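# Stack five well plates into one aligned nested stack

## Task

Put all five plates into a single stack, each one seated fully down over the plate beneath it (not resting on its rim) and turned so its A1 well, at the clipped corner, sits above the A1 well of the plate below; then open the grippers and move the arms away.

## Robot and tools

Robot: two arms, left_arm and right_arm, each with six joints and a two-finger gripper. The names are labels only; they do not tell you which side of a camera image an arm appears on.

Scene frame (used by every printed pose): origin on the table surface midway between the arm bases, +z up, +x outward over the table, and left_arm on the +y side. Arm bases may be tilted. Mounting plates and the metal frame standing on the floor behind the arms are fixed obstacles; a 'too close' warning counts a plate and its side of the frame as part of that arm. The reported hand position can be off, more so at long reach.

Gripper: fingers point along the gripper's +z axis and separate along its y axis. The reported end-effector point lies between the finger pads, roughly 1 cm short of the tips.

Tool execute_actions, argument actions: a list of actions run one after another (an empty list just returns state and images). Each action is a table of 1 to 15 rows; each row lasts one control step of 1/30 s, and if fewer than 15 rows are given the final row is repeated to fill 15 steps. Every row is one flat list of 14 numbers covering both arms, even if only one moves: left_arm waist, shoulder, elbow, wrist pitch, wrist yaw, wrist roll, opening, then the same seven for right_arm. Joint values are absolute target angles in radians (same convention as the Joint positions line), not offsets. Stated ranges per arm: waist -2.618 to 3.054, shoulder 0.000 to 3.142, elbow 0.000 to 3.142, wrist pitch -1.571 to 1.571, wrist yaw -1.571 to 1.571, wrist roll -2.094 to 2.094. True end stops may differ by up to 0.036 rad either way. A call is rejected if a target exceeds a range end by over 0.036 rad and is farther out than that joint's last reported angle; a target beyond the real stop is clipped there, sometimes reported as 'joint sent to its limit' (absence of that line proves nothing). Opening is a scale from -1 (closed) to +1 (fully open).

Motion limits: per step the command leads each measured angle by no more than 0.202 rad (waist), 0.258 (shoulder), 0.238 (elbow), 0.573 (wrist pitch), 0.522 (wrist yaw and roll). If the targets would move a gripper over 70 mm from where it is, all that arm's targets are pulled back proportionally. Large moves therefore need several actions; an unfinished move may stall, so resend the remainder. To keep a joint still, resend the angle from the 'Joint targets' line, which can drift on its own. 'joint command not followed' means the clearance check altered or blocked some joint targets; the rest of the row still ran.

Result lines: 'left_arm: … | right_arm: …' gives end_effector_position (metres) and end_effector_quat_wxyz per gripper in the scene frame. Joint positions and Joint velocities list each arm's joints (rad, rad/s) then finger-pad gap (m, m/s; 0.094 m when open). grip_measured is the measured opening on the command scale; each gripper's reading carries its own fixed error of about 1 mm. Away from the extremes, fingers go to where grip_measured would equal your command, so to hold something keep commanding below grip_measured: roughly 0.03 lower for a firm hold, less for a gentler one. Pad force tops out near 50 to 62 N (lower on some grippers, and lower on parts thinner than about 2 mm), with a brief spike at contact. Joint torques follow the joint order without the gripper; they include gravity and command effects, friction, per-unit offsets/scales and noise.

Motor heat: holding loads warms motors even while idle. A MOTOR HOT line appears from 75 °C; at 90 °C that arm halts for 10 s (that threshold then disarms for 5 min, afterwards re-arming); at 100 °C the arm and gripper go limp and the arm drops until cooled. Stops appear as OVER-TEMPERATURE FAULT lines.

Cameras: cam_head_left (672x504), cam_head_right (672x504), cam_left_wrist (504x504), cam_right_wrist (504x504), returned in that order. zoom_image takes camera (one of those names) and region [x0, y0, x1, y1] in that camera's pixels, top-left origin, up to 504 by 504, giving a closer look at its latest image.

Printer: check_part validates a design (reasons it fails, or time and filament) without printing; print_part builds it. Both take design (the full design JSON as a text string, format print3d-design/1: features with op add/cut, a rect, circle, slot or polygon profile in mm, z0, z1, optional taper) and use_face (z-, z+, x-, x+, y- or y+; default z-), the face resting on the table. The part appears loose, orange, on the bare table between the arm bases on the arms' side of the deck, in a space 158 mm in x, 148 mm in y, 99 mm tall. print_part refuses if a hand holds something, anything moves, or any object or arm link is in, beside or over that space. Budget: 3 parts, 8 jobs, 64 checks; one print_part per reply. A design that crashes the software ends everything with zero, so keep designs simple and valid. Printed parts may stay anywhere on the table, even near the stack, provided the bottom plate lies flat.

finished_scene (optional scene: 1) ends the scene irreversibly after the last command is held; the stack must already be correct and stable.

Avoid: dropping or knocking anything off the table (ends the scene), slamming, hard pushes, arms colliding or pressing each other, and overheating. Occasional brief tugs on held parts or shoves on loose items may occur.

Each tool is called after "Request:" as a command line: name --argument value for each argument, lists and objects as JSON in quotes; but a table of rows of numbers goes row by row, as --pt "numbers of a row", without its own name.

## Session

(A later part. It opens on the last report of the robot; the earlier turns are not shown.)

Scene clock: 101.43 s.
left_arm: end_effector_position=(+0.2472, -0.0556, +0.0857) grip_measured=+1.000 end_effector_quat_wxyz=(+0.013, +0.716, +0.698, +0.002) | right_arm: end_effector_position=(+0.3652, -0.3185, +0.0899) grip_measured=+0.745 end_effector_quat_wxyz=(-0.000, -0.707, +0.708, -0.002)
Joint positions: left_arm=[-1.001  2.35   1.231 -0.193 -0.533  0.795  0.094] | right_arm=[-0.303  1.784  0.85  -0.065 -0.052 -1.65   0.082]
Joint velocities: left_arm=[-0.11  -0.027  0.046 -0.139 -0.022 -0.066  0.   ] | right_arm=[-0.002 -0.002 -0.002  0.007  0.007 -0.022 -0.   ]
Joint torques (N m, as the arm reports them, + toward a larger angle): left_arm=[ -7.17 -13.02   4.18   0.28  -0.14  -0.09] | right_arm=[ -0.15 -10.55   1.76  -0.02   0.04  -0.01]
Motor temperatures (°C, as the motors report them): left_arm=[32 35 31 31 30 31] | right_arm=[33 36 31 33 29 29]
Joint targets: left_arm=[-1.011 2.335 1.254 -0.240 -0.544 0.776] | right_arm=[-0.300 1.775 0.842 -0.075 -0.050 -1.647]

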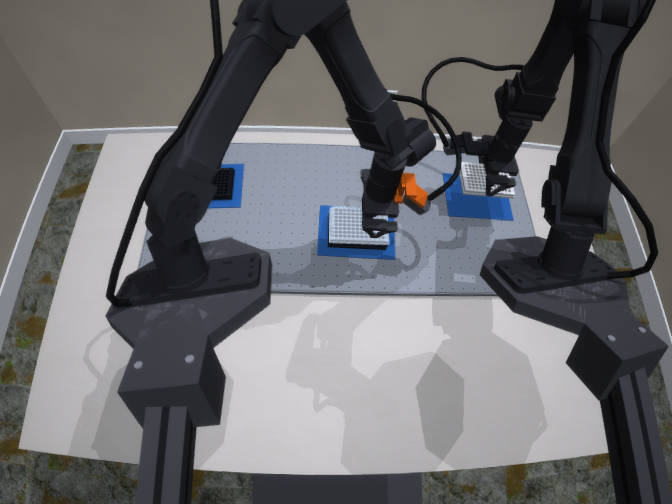

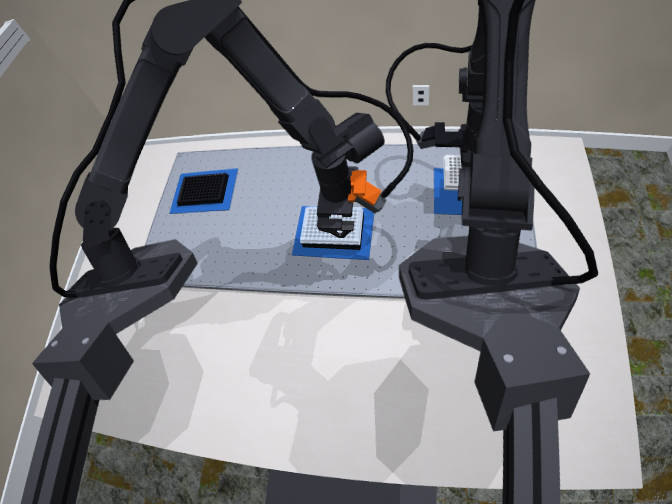

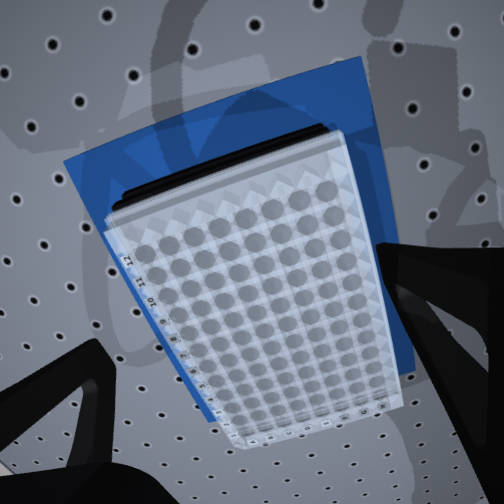

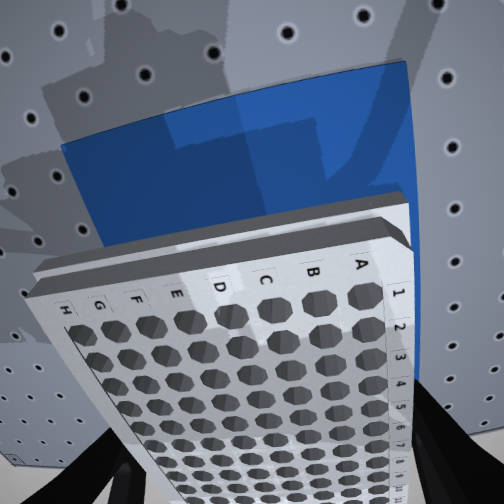

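Request:
execute_actions --actions '[]'

Scene clock: 102.90 s.
left_arm: end_effector_position=(+0.2427, -0.0511, +0.0863) grip_measured=+1.000 end_effector_quat_wxyz=(+0.001, +0.718, +0.696, +0.004) | right_arm: end_effector_position=(+0.3652, -0.3185, +0.0899) grip_measured=+0.745 end_effector_quat_wxyz=(-0.000, -0.707, +0.708, -0.002)
Joint positions: left_arm=[-1.003  2.35   1.232 -0.224 -0.537  0.783  0.094] | right_arm=[-0.303  1.784  0.85  -0.065 -0.052 -1.65   0.082]
Joint velocities: left_arm=[-0.032 -0.007 -0.012 -0.081  0.022 -0.051  0.   ] | right_arm=[-0.002 -0.012 -0.002  0.037 -0.051 -0.022 -0.001]
Joint torques (N m, as the arm reports them, + toward a larger angle): left_arm=[ -7.34 -13.     4.42   0.34  -0.08  -0.09] | right_arm=[ -0.15 -10.47   1.74  -0.04   0.03   0.  ]
Motor temperatures (°C, as the motors report them): left_arm=[32 35 31 31 30 31] | right_arm=[33 36 31 33 29 29]
Joint targets: left_arm=[-1.011 2.335 1.254 -0.240 -0.544 0.776] | right_arm=[-0.300 1.775 0.842 -0.075 -0.050 -1.647]

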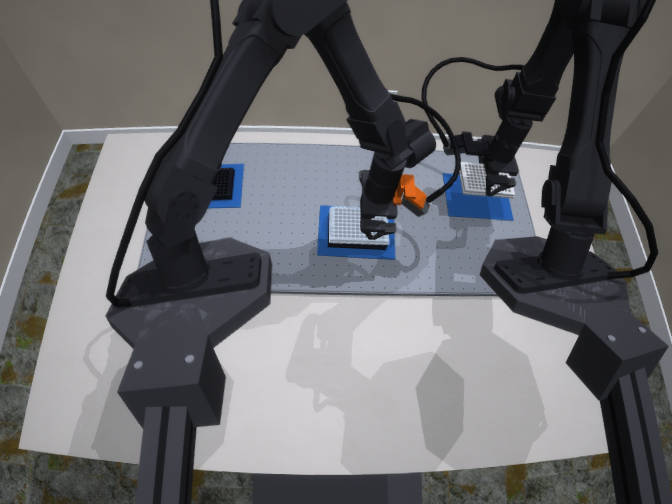

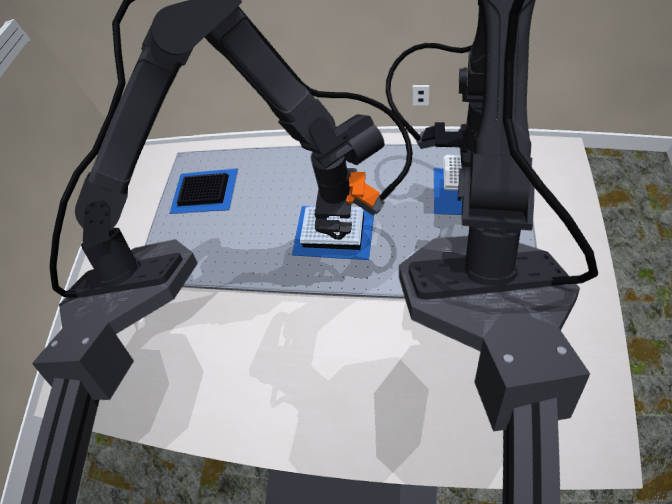

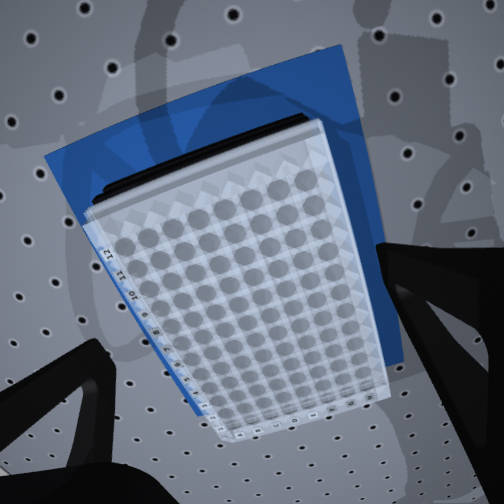

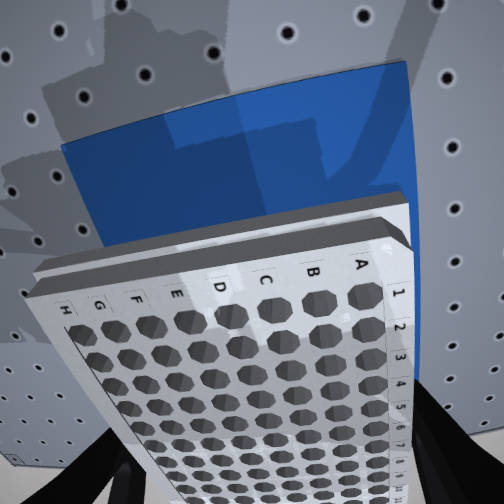

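Request:
zoom_image --camera "cam_left_wrist" --region '[288, 104, 334, 150]'

Request:
zoom_image --camera "cam_left_wrist" --region '[76, 180, 122, 226]'

Region (288, 104, 334, 150) of cam_left_wrist's 504x504 image, scaled by 10.957, with more detail than that image has.

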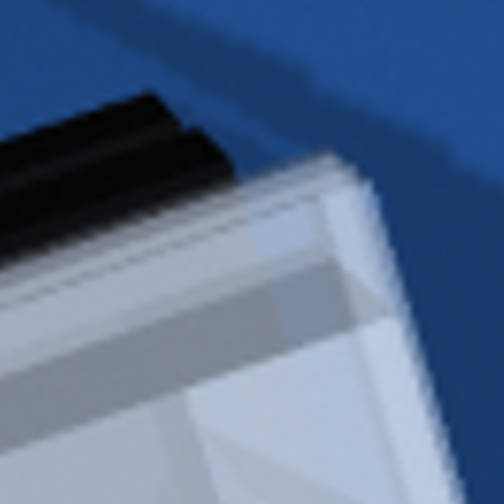

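Region (76, 180, 122, 226) of cam_left_wrist's 504x504 image, scaled by 10.957, with more detail than that image has.

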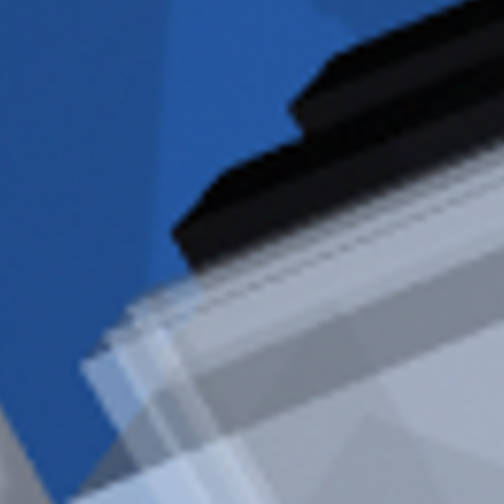

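Request:
execute_actions --actions '[[[-1.003,2.365,1.252,-0.215,-0.53,0.785,1.0,-0.3,1.775,0.842,-0.075,-0.05,-1.647,0.69],[-1.002,2.378,1.256,-0.208,-0.52,0.789,1.0,-0.3,1.775,0.842,-0.075,-0.05,-1.647,0.69],[-1.0,2.387,1.262,-0.204,-0.516,0.791,1.0,-0.3,1.775,0.842,-0.075,-0.05,-1.647,0.69],[-0.998,2.396,1.268,-0.2,-0.515,0.793,1.0,-0.3,1.775,0.842,-0.075,-0.05,-1.647,0.69],[-0.996,2.405,1.275,-0.196,-0.514,0.795,1.0,-0.3,1.775,0.842,-0.075,-0.05,-1.647,0.69],[-0.994,2.414,1.282,-0.193,-0.513,0.797,1.0,-0.3,1.775,0.842,-0.075,-0.05,-1.647,0.69],[-0.992,2.423,1.289,-0.19,-0.512,0.799,1.0,-0.3,1.775,0.842,-0.075,-0.05,-1.647,0.69],[-0.99,2.432,1.296,-0.187,-0.511,0.801,1.0,-0.3,1.775,0.842,-0.075,-0.05,-1.647,0.69],[-0.988,2.44,1.302,-0.184,-0.51,0.802,1.0,-0.3,1.775,0.842,-0.075,-0.05,-1.647,0.69],[-0.986,2.447,1.308,-0.181,-0.51,0.803,1.0,-0.3,1.775,0.842,-0.075,-0.05,-1.647,0.69],[-0.984,2.453,1.313,-0.178,-0.509,0.804,1.0,-0.3,1.775,0.842,-0.075,-0.05,-1.647,0.69],[-0.983,2.458,1.317,-0.176,-0.509,0.805,1.0,-0.3,1.775,0.842,-0.075,-0.05,-1.647,0.69],[-0.982,2.461,1.32,-0.174,-0.508,0.806,1.0,-0.3,1.775,0.842,-0.075,-0.05,-1.647,0.69],[-0.981,2.463,1.322,-0.173,-0.508,0.807,1.0,-0.3,1.775,0.842,-0.075,-0.05,-1.647,0.69],[-0.98,2.464,1.323,-0.172,-0.508,0.807,1.0,-0.3,1.775,0.842,-0.075,-0.05,-1.647,0.69]]]'

Scene clock: 106.90 s.
left_arm: end_effector_position=(+0.2416, -0.0602, +0.0626) grip_measured=+1.000 end_effector_quat_wxyz=(+0.001, +0.715, +0.699, -0.000) | right_arm: end_effector_position=(+0.3652, -0.3185, +0.0899) grip_measured=+0.745 end_effector_quat_wxyz=(-0.000, -0.707, +0.708, -0.002)
Joint positions: left_arm=[-0.985  2.438  1.293 -0.188 -0.524  0.796  0.094] | right_arm=[-0.303  1.784  0.85  -0.065 -0.052 -1.65   0.082]
Joint velocities: left_arm=[ 0.046  0.081  0.056  0.095 -0.037  0.007  0.   ] | right_arm=[ 0.002 -0.007 -0.007 -0.037 -0.081 -0.022 -0.   ]
Joint torques (N m, as the arm reports them, + toward a larger angle): left_arm=[ -6.81 -10.     4.59   0.65   0.18   0.07] | right_arm=[ -0.1  -10.51   1.76  -0.02   0.04   0.02]
Motor temperatures (°C, as the motors report them): left_arm=[32 35 31 31 30 31] | right_arm=[33 36 31 33 29 29]
Joint targets: left_arm=[-0.980 2.464 1.323 -0.172 -0.508 0.807] | right_arm=[-0.300 1.775 0.842 -0.075 -0.050 -1.647]

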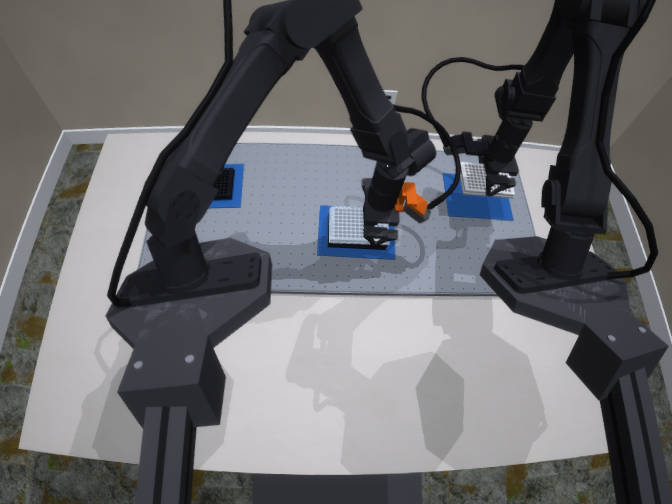

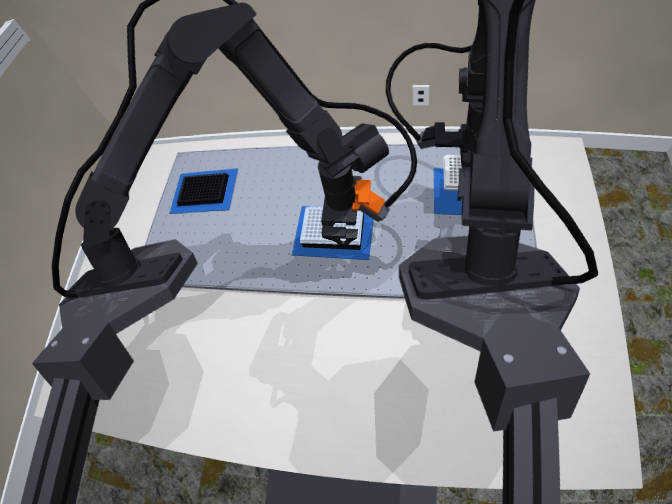

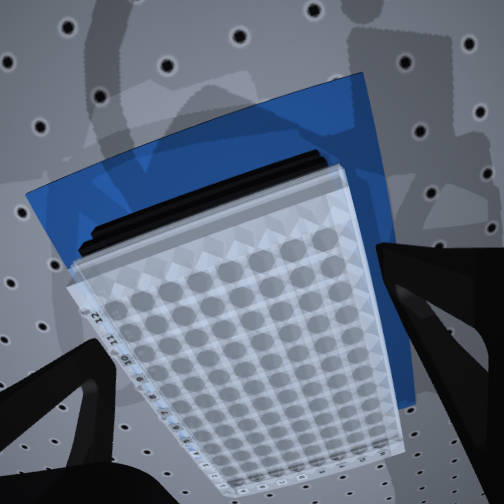

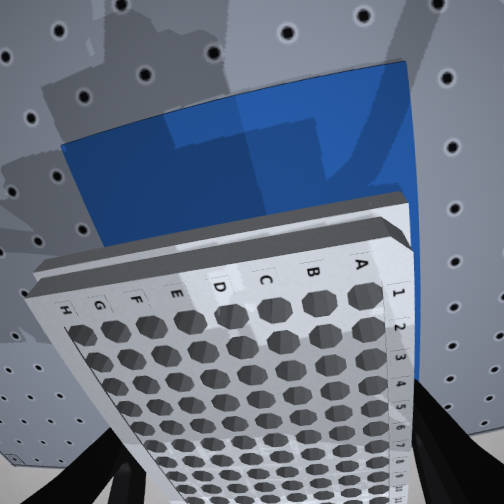

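Better view of the end face now.

Request:
zoom_image --camera "cam_left_wrist" --region '[55, 215, 135, 295]'

Request:
zoom_image --camera "cam_left_wrist" --region '[285, 135, 365, 215]'

Region (55, 215, 135, 295) of cam_left_wrist's 504x504 image, scaled by 6.300, with more detail than that image has.

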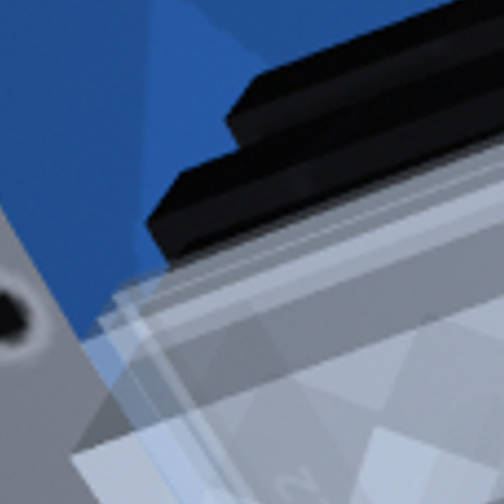

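Region (285, 135, 365, 215) of cam_left_wrist's 504x504 image, scaled by 6.300, with more detail than that image has.

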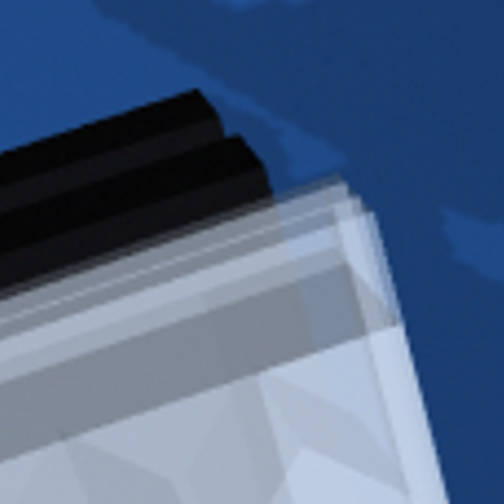

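Request:
execute_actions --actions '[[[-0.978,2.468,1.325,-0.168,-0.507,0.809,1.0,-0.3,1.775,0.842,-0.075,-0.05,-1.647,0.69],[-0.976,2.474,1.328,-0.164,-0.507,0.812,1.0,-0.3,1.775,0.842,-0.075,-0.05,-1.647,0.69],[-0.973,2.48,1.331,-0.159,-0.506,0.814,1.0,-0.3,1.775,0.842,-0.075,-0.05,-1.647,0.69],[-0.97,2.486,1.334,-0.155,-0.506,0.817,1.0,-0.3,1.775,0.842,-0.075,-0.05,-1.647,0.69],[-0.968,2.492,1.337,-0.15,-0.506,0.819,1.0,-0.3,1.775,0.842,-0.075,-0.05,-1.647,0.69],[-0.965,2.498,1.34,-0.146,-0.505,0.822,1.0,-0.3,1.775,0.842,-0.075,-0.05,-1.647,0.69],[-0.963,2.504,1.343,-0.141,-0.505,0.824,1.0,-0.3,1.775,0.842,-0.075,-0.05,-1.647,0.69],[-0.96,2.51,1.346,-0.137,-0.505,0.827,1.0,-0.3,1.775,0.842,-0.075,-0.05,-1.647,0.69],[-0.958,2.515,1.348,-0.133,-0.504,0.829,1.0,-0.3,1.775,0.842,-0.075,-0.05,-1.647,0.69],[-0.956,2.519,1.35,-0.13,-0.504,0.831,1.0,-0.3,1.775,0.842,-0.075,-0.05,-1.647,0.69],[-0.954,2.522,1.352,-0.128,-0.504,0.832,1.0,-0.3,1.775,0.842,-0.075,-0.05,-1.647,0.69],[-0.953,2.524,1.353,-0.126,-0.504,0.833,1.0,-0.3,1.775,0.842,-0.075,-0.05,-1.647,0.69],[-0.953,2.524,1.353,-0.126,-0.504,0.833,1.0,-0.3,1.775,0.842,-0.075,-0.05,-1.647,0.69],[-0.953,2.524,1.353,-0.126,-0.504,0.833,0.96,-0.3,1.775,0.842,-0.075,-0.05,-1.647,0.69],[-0.953,2.524,1.353,-0.126,-0.504,0.833,0.92,-0.3,1.775,0.842,-0.075,-0.05,-1.647,0.69]]]'

Scene clock: 108.70 s.
left_arm: end_effector_position=(+0.2435, -0.0592, +0.0409) grip_measured=+0.939 end_effector_quat_wxyz=(-0.000, +0.712, +0.702, +0.001) | right_arm: end_effector_position=(+0.3652, -0.3185, +0.0899) grip_measured=+0.745 end_effector_quat_wxyz=(-0.000, -0.707, +0.708, -0.002)
Joint positions: left_arm=[-0.954  2.501  1.325 -0.141 -0.519  0.822  0.091] | right_arm=[-0.303  1.784  0.85  -0.065 -0.052 -1.65   0.082]
Joint velocities: left_arm=[ 0.007  0.022  0.012 -0.095 -0.037  0.037 -0.035] | right_arm=[-0.002 -0.007  0.007 -0.037 -0.037 -0.007 -0.   ]
Joint torques (N m, as the arm reports them, + toward a larger angle): left_arm=[ -6.95 -10.19   4.4    0.66   0.17   0.06] | right_arm=[ -0.27 -10.57   1.81  -0.03   0.04   0.03]
Motor temperatures (°C, as the motors report them): left_arm=[32 35 31 31 30 31] | right_arm=[32 36 31 33 29 29]
Joint targets: left_arm=[-0.953 2.524 1.353 -0.126 -0.504 0.833] | right_arm=[-0.300 1.775 0.842 -0.075 -0.050 -1.647]

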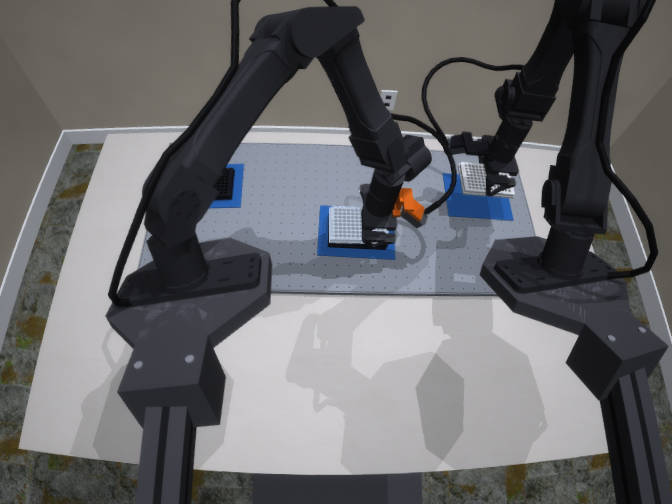

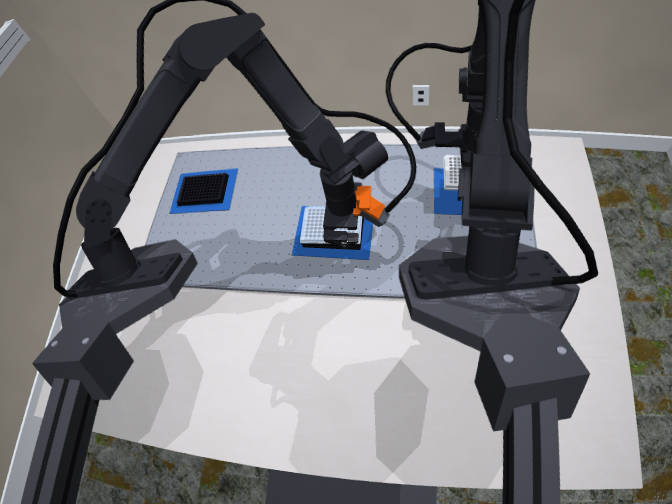

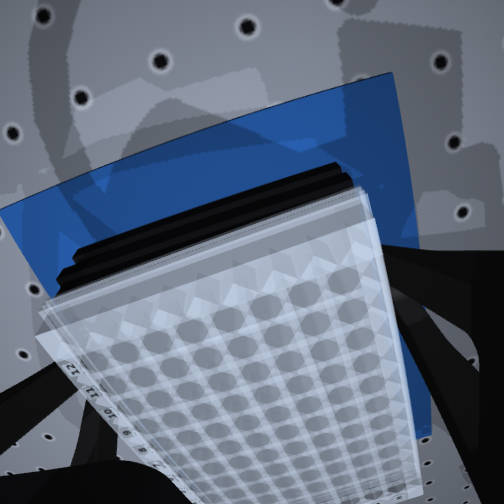

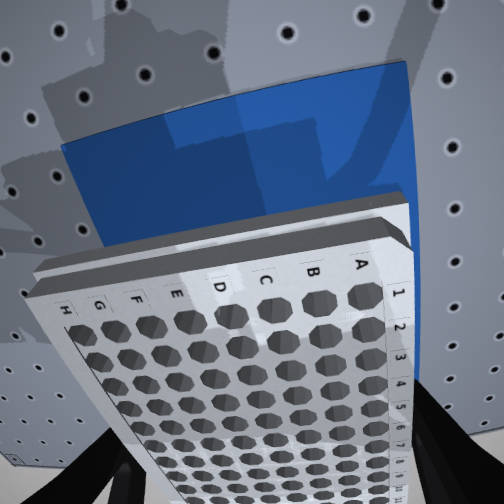

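Request:
execute_actions --actions '[]'

Scene clock: 109.83 s.
left_arm: end_effector_position=(+0.2445, -0.0602, +0.0407) grip_measured=+0.922 end_effector_quat_wxyz=(+0.003, +0.712, +0.702, +0.001) | right_arm: end_effector_position=(+0.3652, -0.3185, +0.0899) grip_measured=+0.745 end_effector_quat_wxyz=(-0.000, -0.707, +0.708, -0.002)
Joint positions: left_arm=[-0.954  2.501  1.325 -0.134 -0.519  0.825  0.09 ] | right_arm=[-0.303  1.784  0.85  -0.065 -0.052 -1.65   0.082]
Joint velocities: left_arm=[-0.002  0.007 -0.012 -0.051 -0.007  0.007 -0.001] | right_arm=[-0.012  0.002  0.002 -0.007  0.037  0.022  0.   ]
Joint torques (N m, as the arm reports them, + toward a larger angle): left_arm=[ -6.88 -10.07   4.45   0.62   0.17   0.08] | right_arm=[ -0.23 -10.57   1.77  -0.03   0.03   0.01]
Motor temperatures (°C, as the motors report them): left_arm=[32 35 31 31 30 31] | right_arm=[32 36 31 33 29 29]
Joint targets: left_arm=[-0.953 2.524 1.353 -0.126 -0.504 0.833] | right_arm=[-0.300 1.775 0.842 -0.075 -0.050 -1.647]

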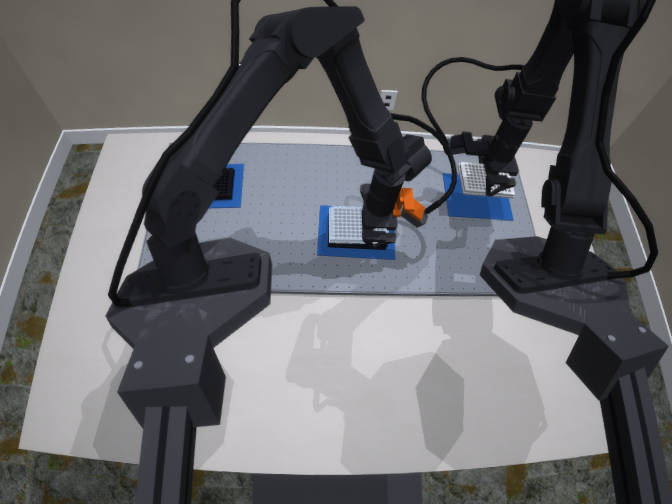

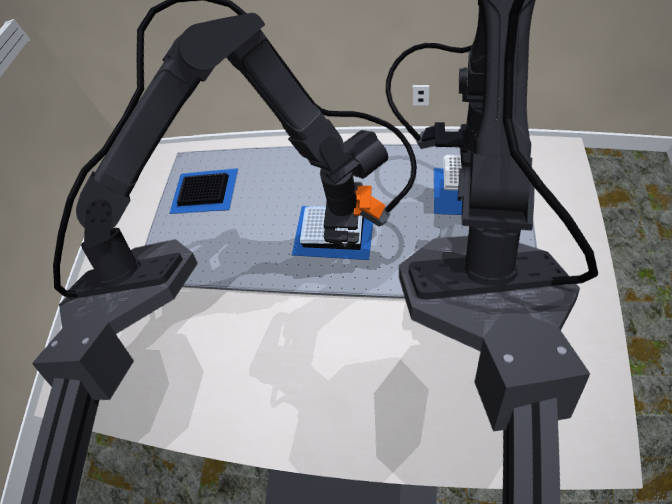

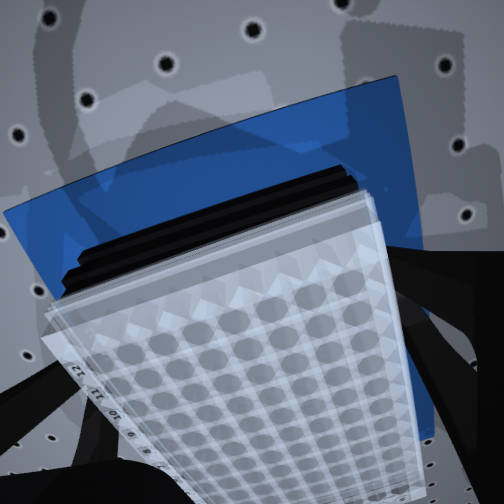

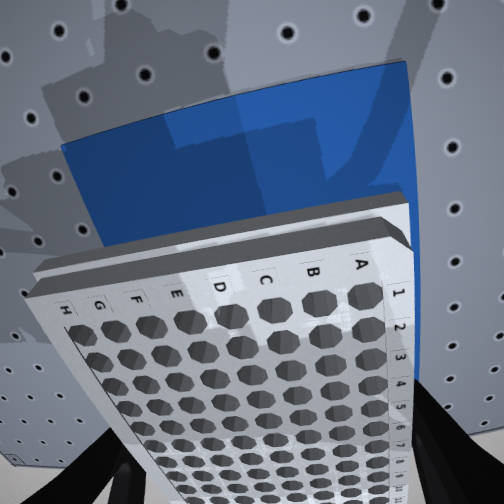

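Request:
execute_actions --actions '[[[-0.953,2.524,1.353,-0.145,-0.504,0.833,0.92,-0.3,1.775,0.842,-0.075,-0.05,-1.647,0.69],[-0.953,2.524,1.353,-0.158,-0.504,0.833,0.92,-0.3,1.775,0.842,-0.075,-0.05,-1.647,0.69],[-0.953,2.524,1.353,-0.166,-0.504,0.833,0.92,-0.3,1.775,0.842,-0.075,-0.05,-1.647,0.69],[-0.953,2.524,1.353,-0.166,-0.504,0.833,0.91,-0.3,1.775,0.842,-0.075,-0.05,-1.647,0.69],[-0.953,2.524,1.353,-0.166,-0.504,0.833,0.89,-0.3,1.775,0.842,-0.075,-0.05,-1.647,0.69],[-0.953,2.524,1.353,-0.158,-0.504,0.833,0.87,-0.3,1.775,0.842,-0.075,-0.05,-1.647,0.69],[-0.953,2.524,1.353,-0.155,-0.504,0.833,0.85,-0.3,1.775,0.842,-0.075,-0.05,-1.647,0.69],[-0.953,2.524,1.353,-0.155,-0.504,0.833,0.84,-0.3,1.775,0.842,-0.075,-0.05,-1.647,0.69],[-0.953,2.524,1.353,-0.155,-0.504,0.833,0.83,-0.3,1.775,0.842,-0.075,-0.05,-1.647,0.69],[-0.953,2.524,1.353,-0.155,-0.504,0.833,0.82,-0.3,1.775,0.842,-0.075,-0.05,-1.647,0.69],[-0.953,2.524,1.353,-0.155,-0.504,0.833,0.81,-0.3,1.775,0.842,-0.075,-0.05,-1.647,0.69],[-0.953,2.524,1.353,-0.155,-0.504,0.833,0.80,-0.3,1.775,0.842,-0.075,-0.05,-1.647,0.69],[-0.953,2.524,1.353,-0.155,-0.504,0.833,0.795,-0.3,1.775,0.842,-0.075,-0.05,-1.647,0.69]]]'

Scene clock: 110.80 s.
left_arm: end_effector_position=(+0.2431, -0.0588, +0.0407) grip_measured=+0.808 end_effector_quat_wxyz=(-0.001, +0.714, +0.700, +0.001) | right_arm: end_effector_position=(+0.3652, -0.3185, +0.0899) grip_measured=+0.745 end_effector_quat_wxyz=(-0.000, -0.707, +0.708, -0.002)
Joint positions: left_arm=[-0.954  2.501  1.325 -0.143 -0.518  0.826  0.085] | right_arm=[-0.303  1.784  0.85  -0.065 -0.052 -1.65   0.082]
Joint velocities: left_arm=[-0.012 -0.012  0.012  0.081 -0.007 -0.095  0.   ] | right_arm=[-0.002 -0.012  0.007 -0.022 -0.066 -0.051  0.001]
Joint torques (N m, as the arm reports them, + toward a larger angle): left_arm=[ -6.9  -10.02   4.46   0.38   0.16   0.07] | right_arm=[ -0.23 -10.56   1.89  -0.03   0.05   0.  ]
Motor temperatures (°C, as the motors report them): left_arm=[32 35 31 31 30 31] | right_arm=[32 36 31 33 29 29]
Joint targets: left_arm=[-0.953 2.524 1.353 -0.155 -0.504 0.833] | right_arm=[-0.300 1.775 0.842 -0.075 -0.050 -1.647]

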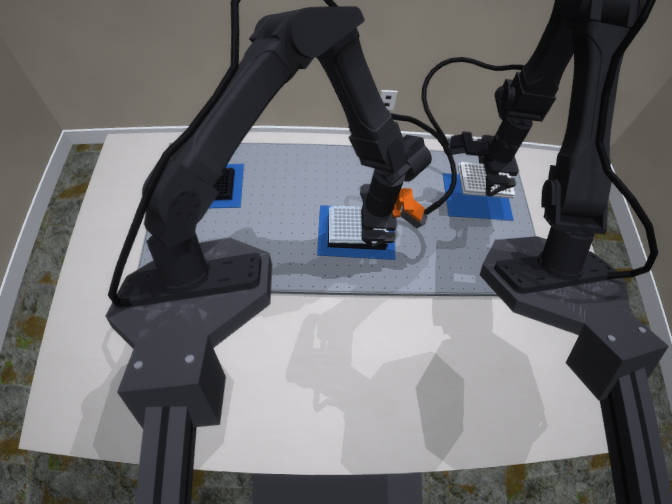

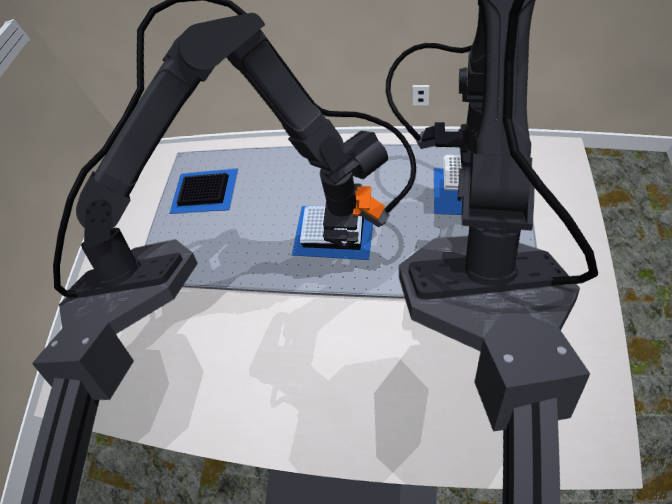

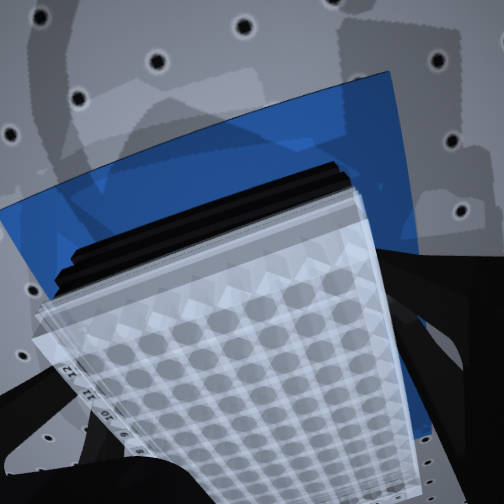

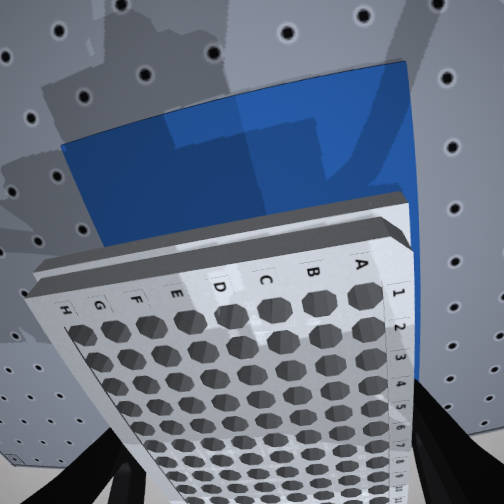

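Request:
execute_actions --actions '[[[-0.953,2.524,1.353,-0.155,-0.504,0.833,0.82,-0.3,1.775,0.842,-0.075,-0.05,-1.647,0.69],[-0.953,2.52,1.35,-0.155,-0.504,0.833,0.84,-0.3,1.775,0.842,-0.075,-0.05,-1.647,0.69],[-0.953,2.515,1.345,-0.155,-0.508,0.83,0.87,-0.3,1.775,0.842,-0.075,-0.05,-1.647,0.69],[-0.954,2.508,1.335,-0.155,-0.512,0.828,0.9,-0.3,1.775,0.842,-0.075,-0.05,-1.647,0.69],[-0.956,2.5,1.325,-0.155,-0.516,0.825,0.93,-0.3,1.775,0.842,-0.075,-0.05,-1.647,0.69],[-0.958,2.49,1.315,-0.158,-0.52,0.822,0.95,-0.3,1.775,0.842,-0.075,-0.05,-1.647,0.69],[-0.961,2.483,1.305,-0.162,-0.522,0.818,0.95,-0.3,1.775,0.842,-0.075,-0.05,-1.647,0.69],[-0.964,2.477,1.302,-0.167,-0.523,0.815,0.95,-0.3,1.775,0.842,-0.075,-0.05,-1.647,0.69],[-0.967,2.471,1.299,-0.173,-0.524,0.812,0.95,-0.3,1.775,0.842,-0.075,-0.05,-1.647,0.69],[-0.970,2.465,1.296,-0.179,-0.525,0.809,0.95,-0.3,1.775,0.842,-0.075,-0.05,-1.647,0.69],[-0.974,2.458,1.293,-0.185,-0.526,0.806,0.95,-0.3,1.775,0.842,-0.075,-0.05,-1.647,0.69],[-0.977,2.452,1.290,-0.191,-0.527,0.803,0.95,-0.3,1.775,0.842,-0.075,-0.05,-1.647,0.69],[-0.981,2.445,1.287,-0.197,-0.529,0.800,0.95,-0.3,1.775,0.842,-0.075,-0.05,-1.647,0.69],[-0.984,2.439,1.284,-0.202,-0.530,0.796,0.95,-0.3,1.775,0.842,-0.075,-0.05,-1.647,0.69],[-0.987,2.433,1.282,-0.207,-0.531,0.793,0.95,-0.3,1.775,0.842,-0.075,-0.05,-1.647,0.69]]]'

Request:
execute_actions --actions '[]'

Scene clock: 111.90 s.
left_arm: end_effector_position=(+0.2460, -0.0576, +0.0523) grip_measured=+0.948 end_effector_quat_wxyz=(-0.002, +0.712, +0.702, +0.001) | right_arm: end_effector_position=(+0.3652, -0.3185, +0.0899) grip_measured=+0.745 end_effector_quat_wxyz=(-0.000, -0.707, +0.708, -0.002)
Joint positions: left_arm=[-0.962  2.464  1.312 -0.173 -0.521  0.811  0.092] | right_arm=[-0.303  1.784  0.85  -0.065 -0.052 -1.65   0.082]
Joint velocities: left_arm=[-0.085 -0.237 -0.095 -0.168 -0.037 -0.095  0.   ] | right_arm=[-0.002 -0.007  0.002 -0.022 -0.081  0.037  0.   ]
Joint torques (N m, as the arm reports them, + toward a larger angle): left_arm=[ -8.58 -13.57   0.16   0.39  -0.07  -0.11] | right_arm=[ -0.23 -10.56   1.78  -0.04   0.04   0.02]
Motor temperatures (°C, as the motors report them): left_arm=[32 35 31 31 30 31] | right_arm=[32 36 31 33 29 29]
Joint targets: left_arm=[-0.987 2.433 1.282 -0.207 -0.531 0.793] | right_arm=[-0.300 1.775 0.842 -0.075 -0.050 -1.647]

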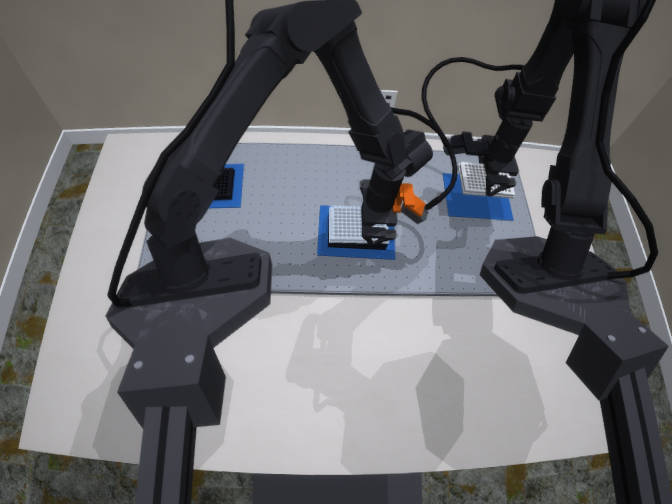

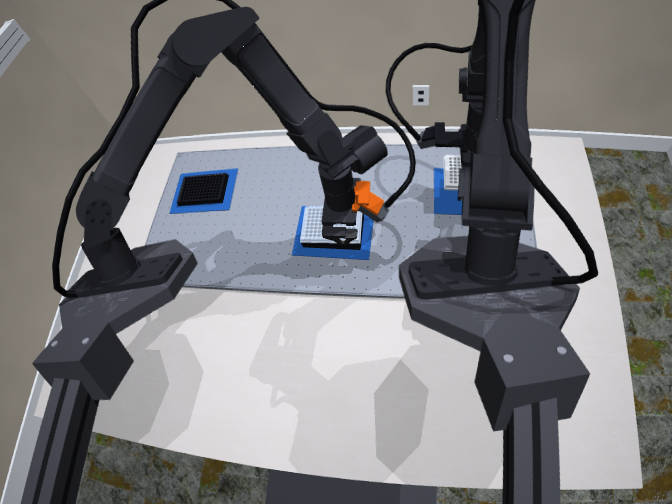

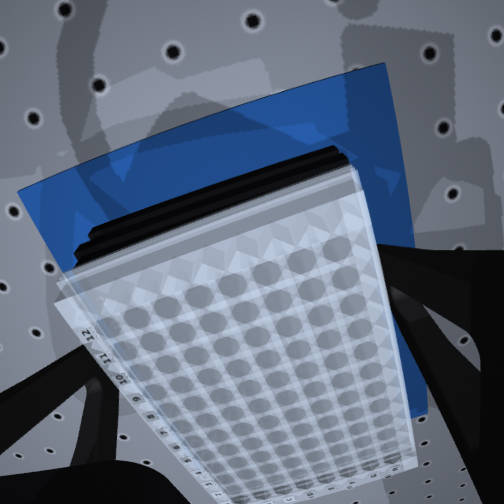

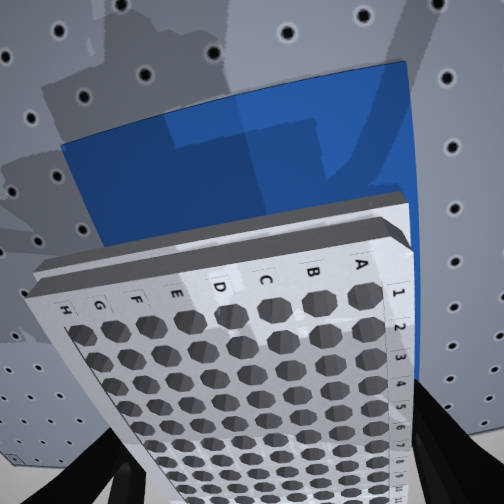

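Scene clock: 111.90 s.
left_arm: end_effector_position=(+0.2460, -0.0576, +0.0523) grip_measured=+0.948 end_effector_quat_wxyz=(-0.002, +0.712, +0.702, +0.001) | right_arm: end_effector_position=(+0.3652, -0.3185, +0.0899) grip_measured=+0.745 end_effector_quat_wxyz=(-0.000, -0.707, +0.708, -0.002)
Joint positions: left_arm=[-0.962  2.464  1.312 -0.173 -0.521  0.811  0.092] | right_arm=[-0.303  1.784  0.85  -0.065 -0.052 -1.65   0.082]
Joint velocities: left_arm=[-0.085 -0.237 -0.095 -0.168 -0.037 -0.095  0.   ] | right_arm=[-0.002 -0.007  0.002 -0.022 -0.081  0.037  0.   ]
Joint torques (N m, as the arm reports them, + toward a larger angle): left_arm=[ -8.58 -13.57   0.16   0.39  -0.07  -0.11] | right_arm=[ -0.23 -10.56   1.78  -0.04   0.04   0.02]
Motor temperatures (°C, as the motors report them): left_arm=[32 35 31 31 30 31] | right_arm=[32 36 31 33 29 29]
Joint targets: left_arm=[-0.987 2.433 1.282 -0.207 -0.531 0.793] | right_arm=[-0.300 1.775 0.842 -0.075 -0.050 -1.647]

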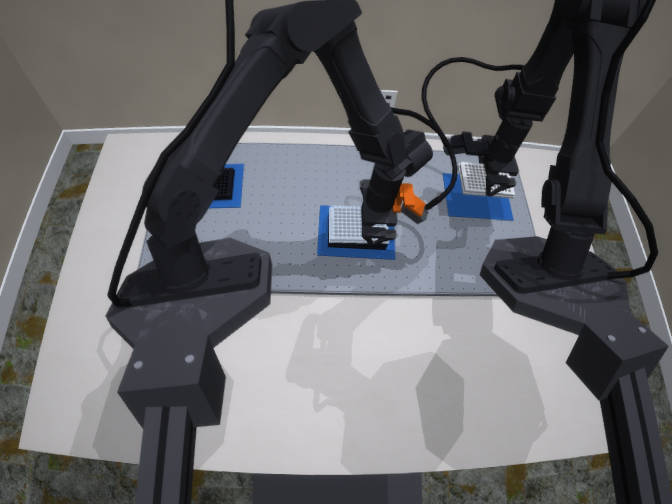

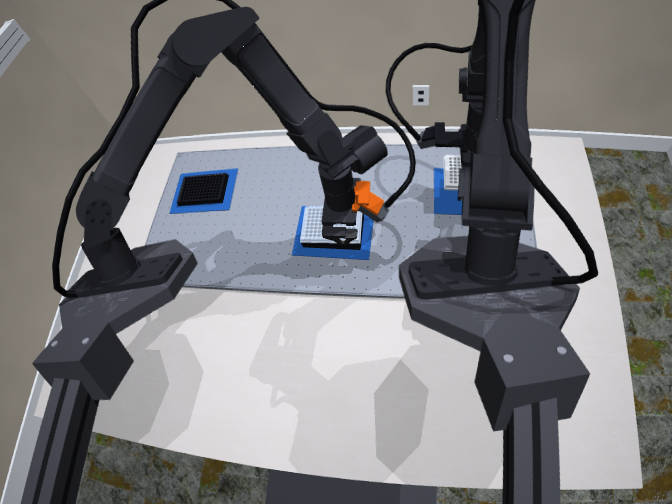

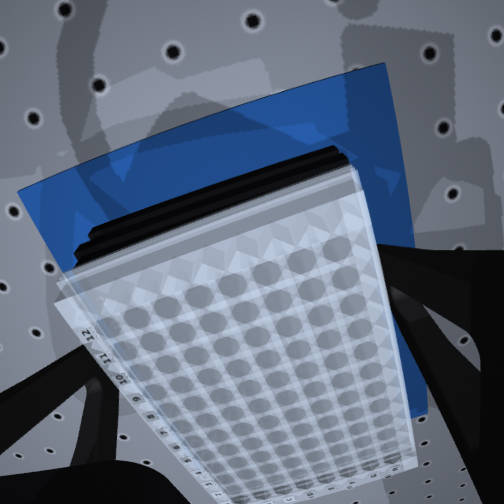

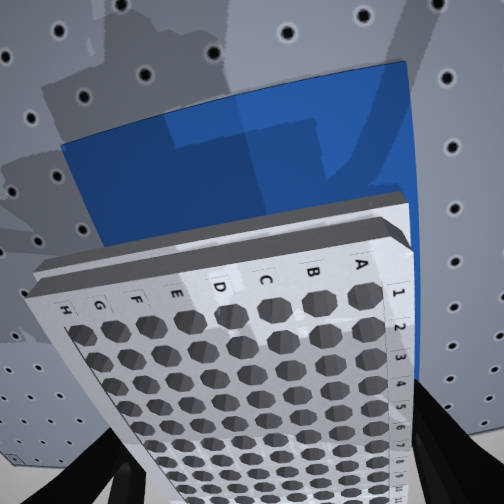

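Request:
execute_actions --actions '[]'

Request:
zoom_image --camera "cam_left_wrist" --region '[55, 215, 135, 295]'

Request:
zoom_image --camera "cam_left_wrist" --region '[290, 125, 370, 205]'

Scene clock: 112.03 s.
left_arm: end_effector_position=(+0.2468, -0.0608, +0.0591) grip_measured=+0.948 end_effector_quat_wxyz=(+0.002, +0.713, +0.701, +0.000) | right_arm: end_effector_position=(+0.3652, -0.3185, +0.0899) grip_measured=+0.745 end_effector_quat_wxyz=(-0.000, -0.707, +0.708, -0.002)
Joint positions: left_arm=[-0.973  2.447  1.309 -0.184 -0.522  0.805  0.092] | right_arm=[-0.303  1.784  0.85  -0.065 -0.052 -1.65   0.082]
Joint velocities: left_arm=[-0.056 -0.027  0.012 -0.051 -0.066 -0.081  0.   ] | right_arm=[-0.012  0.002 -0.007 -0.022  0.007 -0.037 -0.   ]
Joint torques (N m, as the arm reports them, + toward a larger angle): left_arm=[ -7.79 -13.09   0.14   0.31  -0.09  -0.11] | right_arm=[ -0.17 -10.56   1.75  -0.04   0.04   0.03]
Motor temperatures (°C, as the motors report them): left_arm=[32 35 31 31 30 31] | right_arm=[32 36 31 33 29 29]
Joint targets: left_arm=[-0.987 2.433 1.282 -0.207 -0.531 0.793] | right_arm=[-0.300 1.775 0.842 -0.075 -0.050 -1.647]

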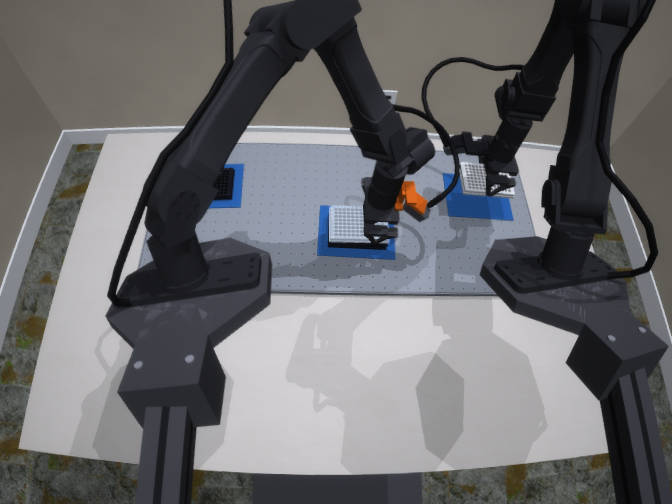

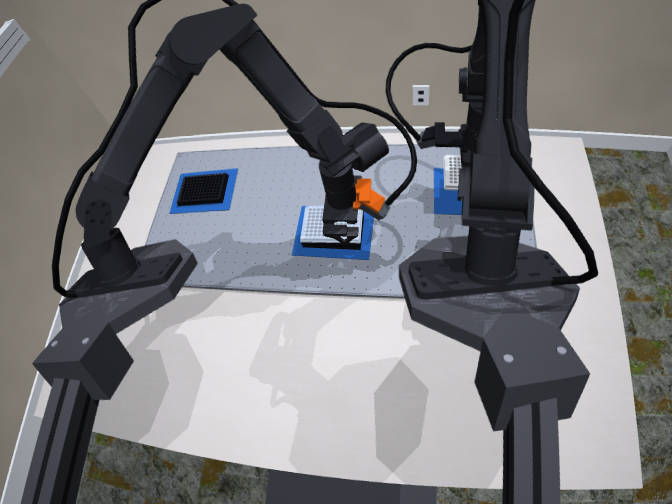

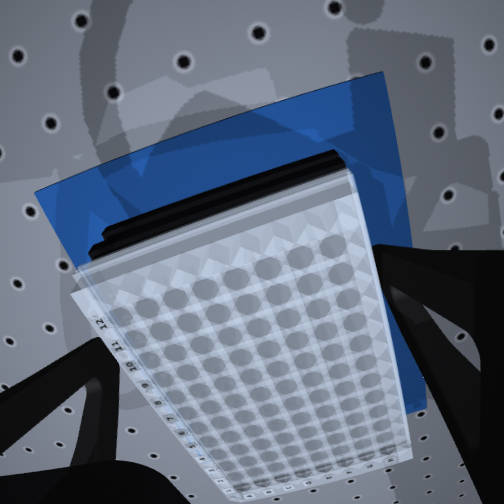

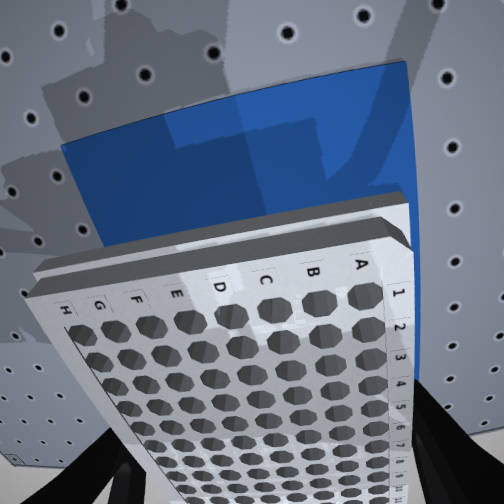

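Region (55, 215, 135, 295) of cam_left_wrist's 504x504 image, scaled by 6.300, with more detail than that image has.

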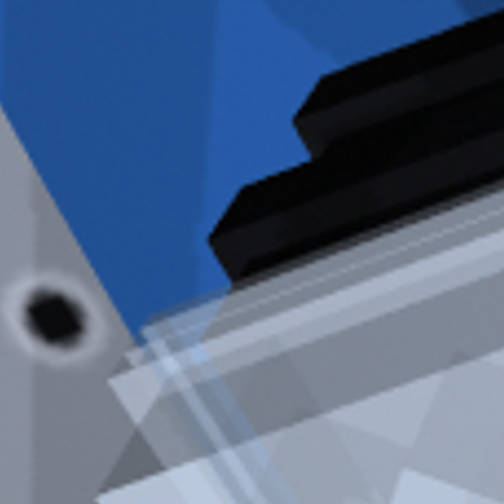

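Region (290, 125, 370, 205) of cam_left_wrist's 504x504 image, scaled by 6.300, with more detail than that image has.

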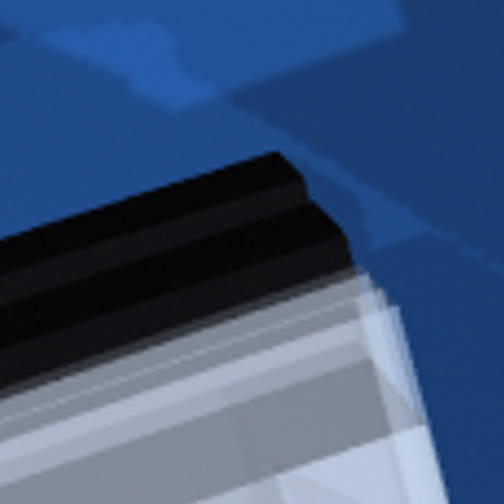

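Request:
zoom_image --camera "cam_left_wrist" --region '[325, 145, 365, 185]'

Request:
zoom_image --camera "cam_left_wrist" --region '[65, 240, 115, 290]'

Region (325, 145, 365, 185) of cam_left_wrist's 504x504 image, scaled by 12.600, with more detail than that image has.

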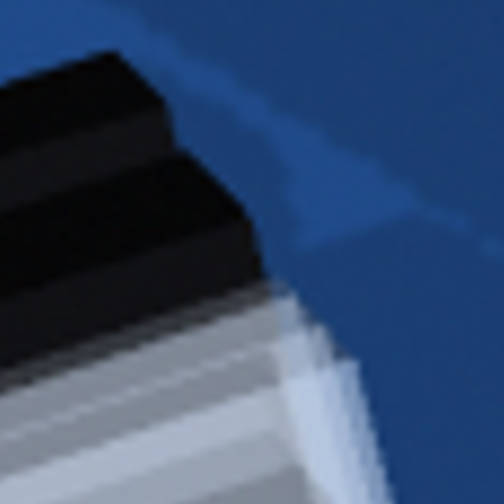

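Region (65, 240, 115, 290) of cam_left_wrist's 504x504 image, scaled by 10.080, with more detail than that image has.

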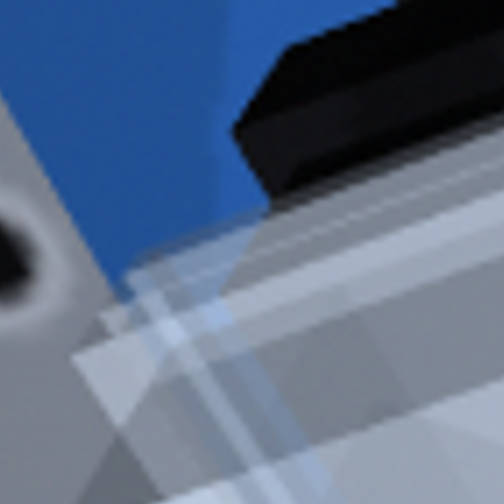

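Request:
zoom_image --camera "cam_head_right" --region '[130, 130, 390, 280]'

Region (130, 130, 390, 280) of cam_head_right's 672x504 image, scaled by 1.938, with more detail than that image has; it fills the top 291 rows of this view, and the rest is white.

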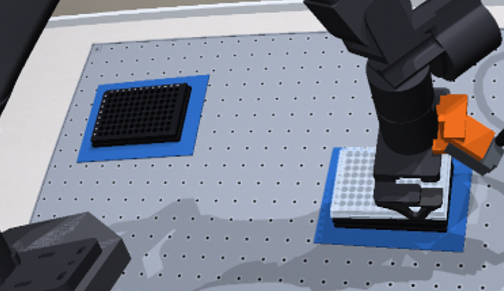

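Request:
zoom_image --camera "cam_head_right" --region '[150, 145, 270, 235]'

Region (150, 145, 270, 235) of cam_head_right's 672x504 image, scaled by 4.200, with more detail than that image has; it fills the top 378 rows of this view, and the rest is white.

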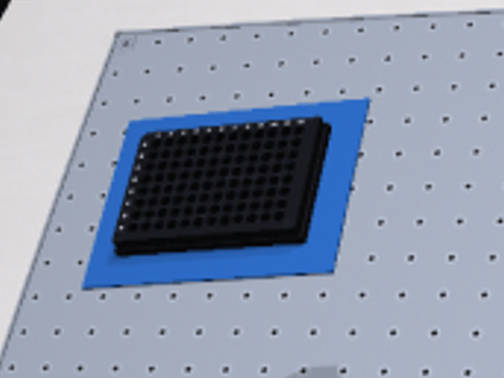

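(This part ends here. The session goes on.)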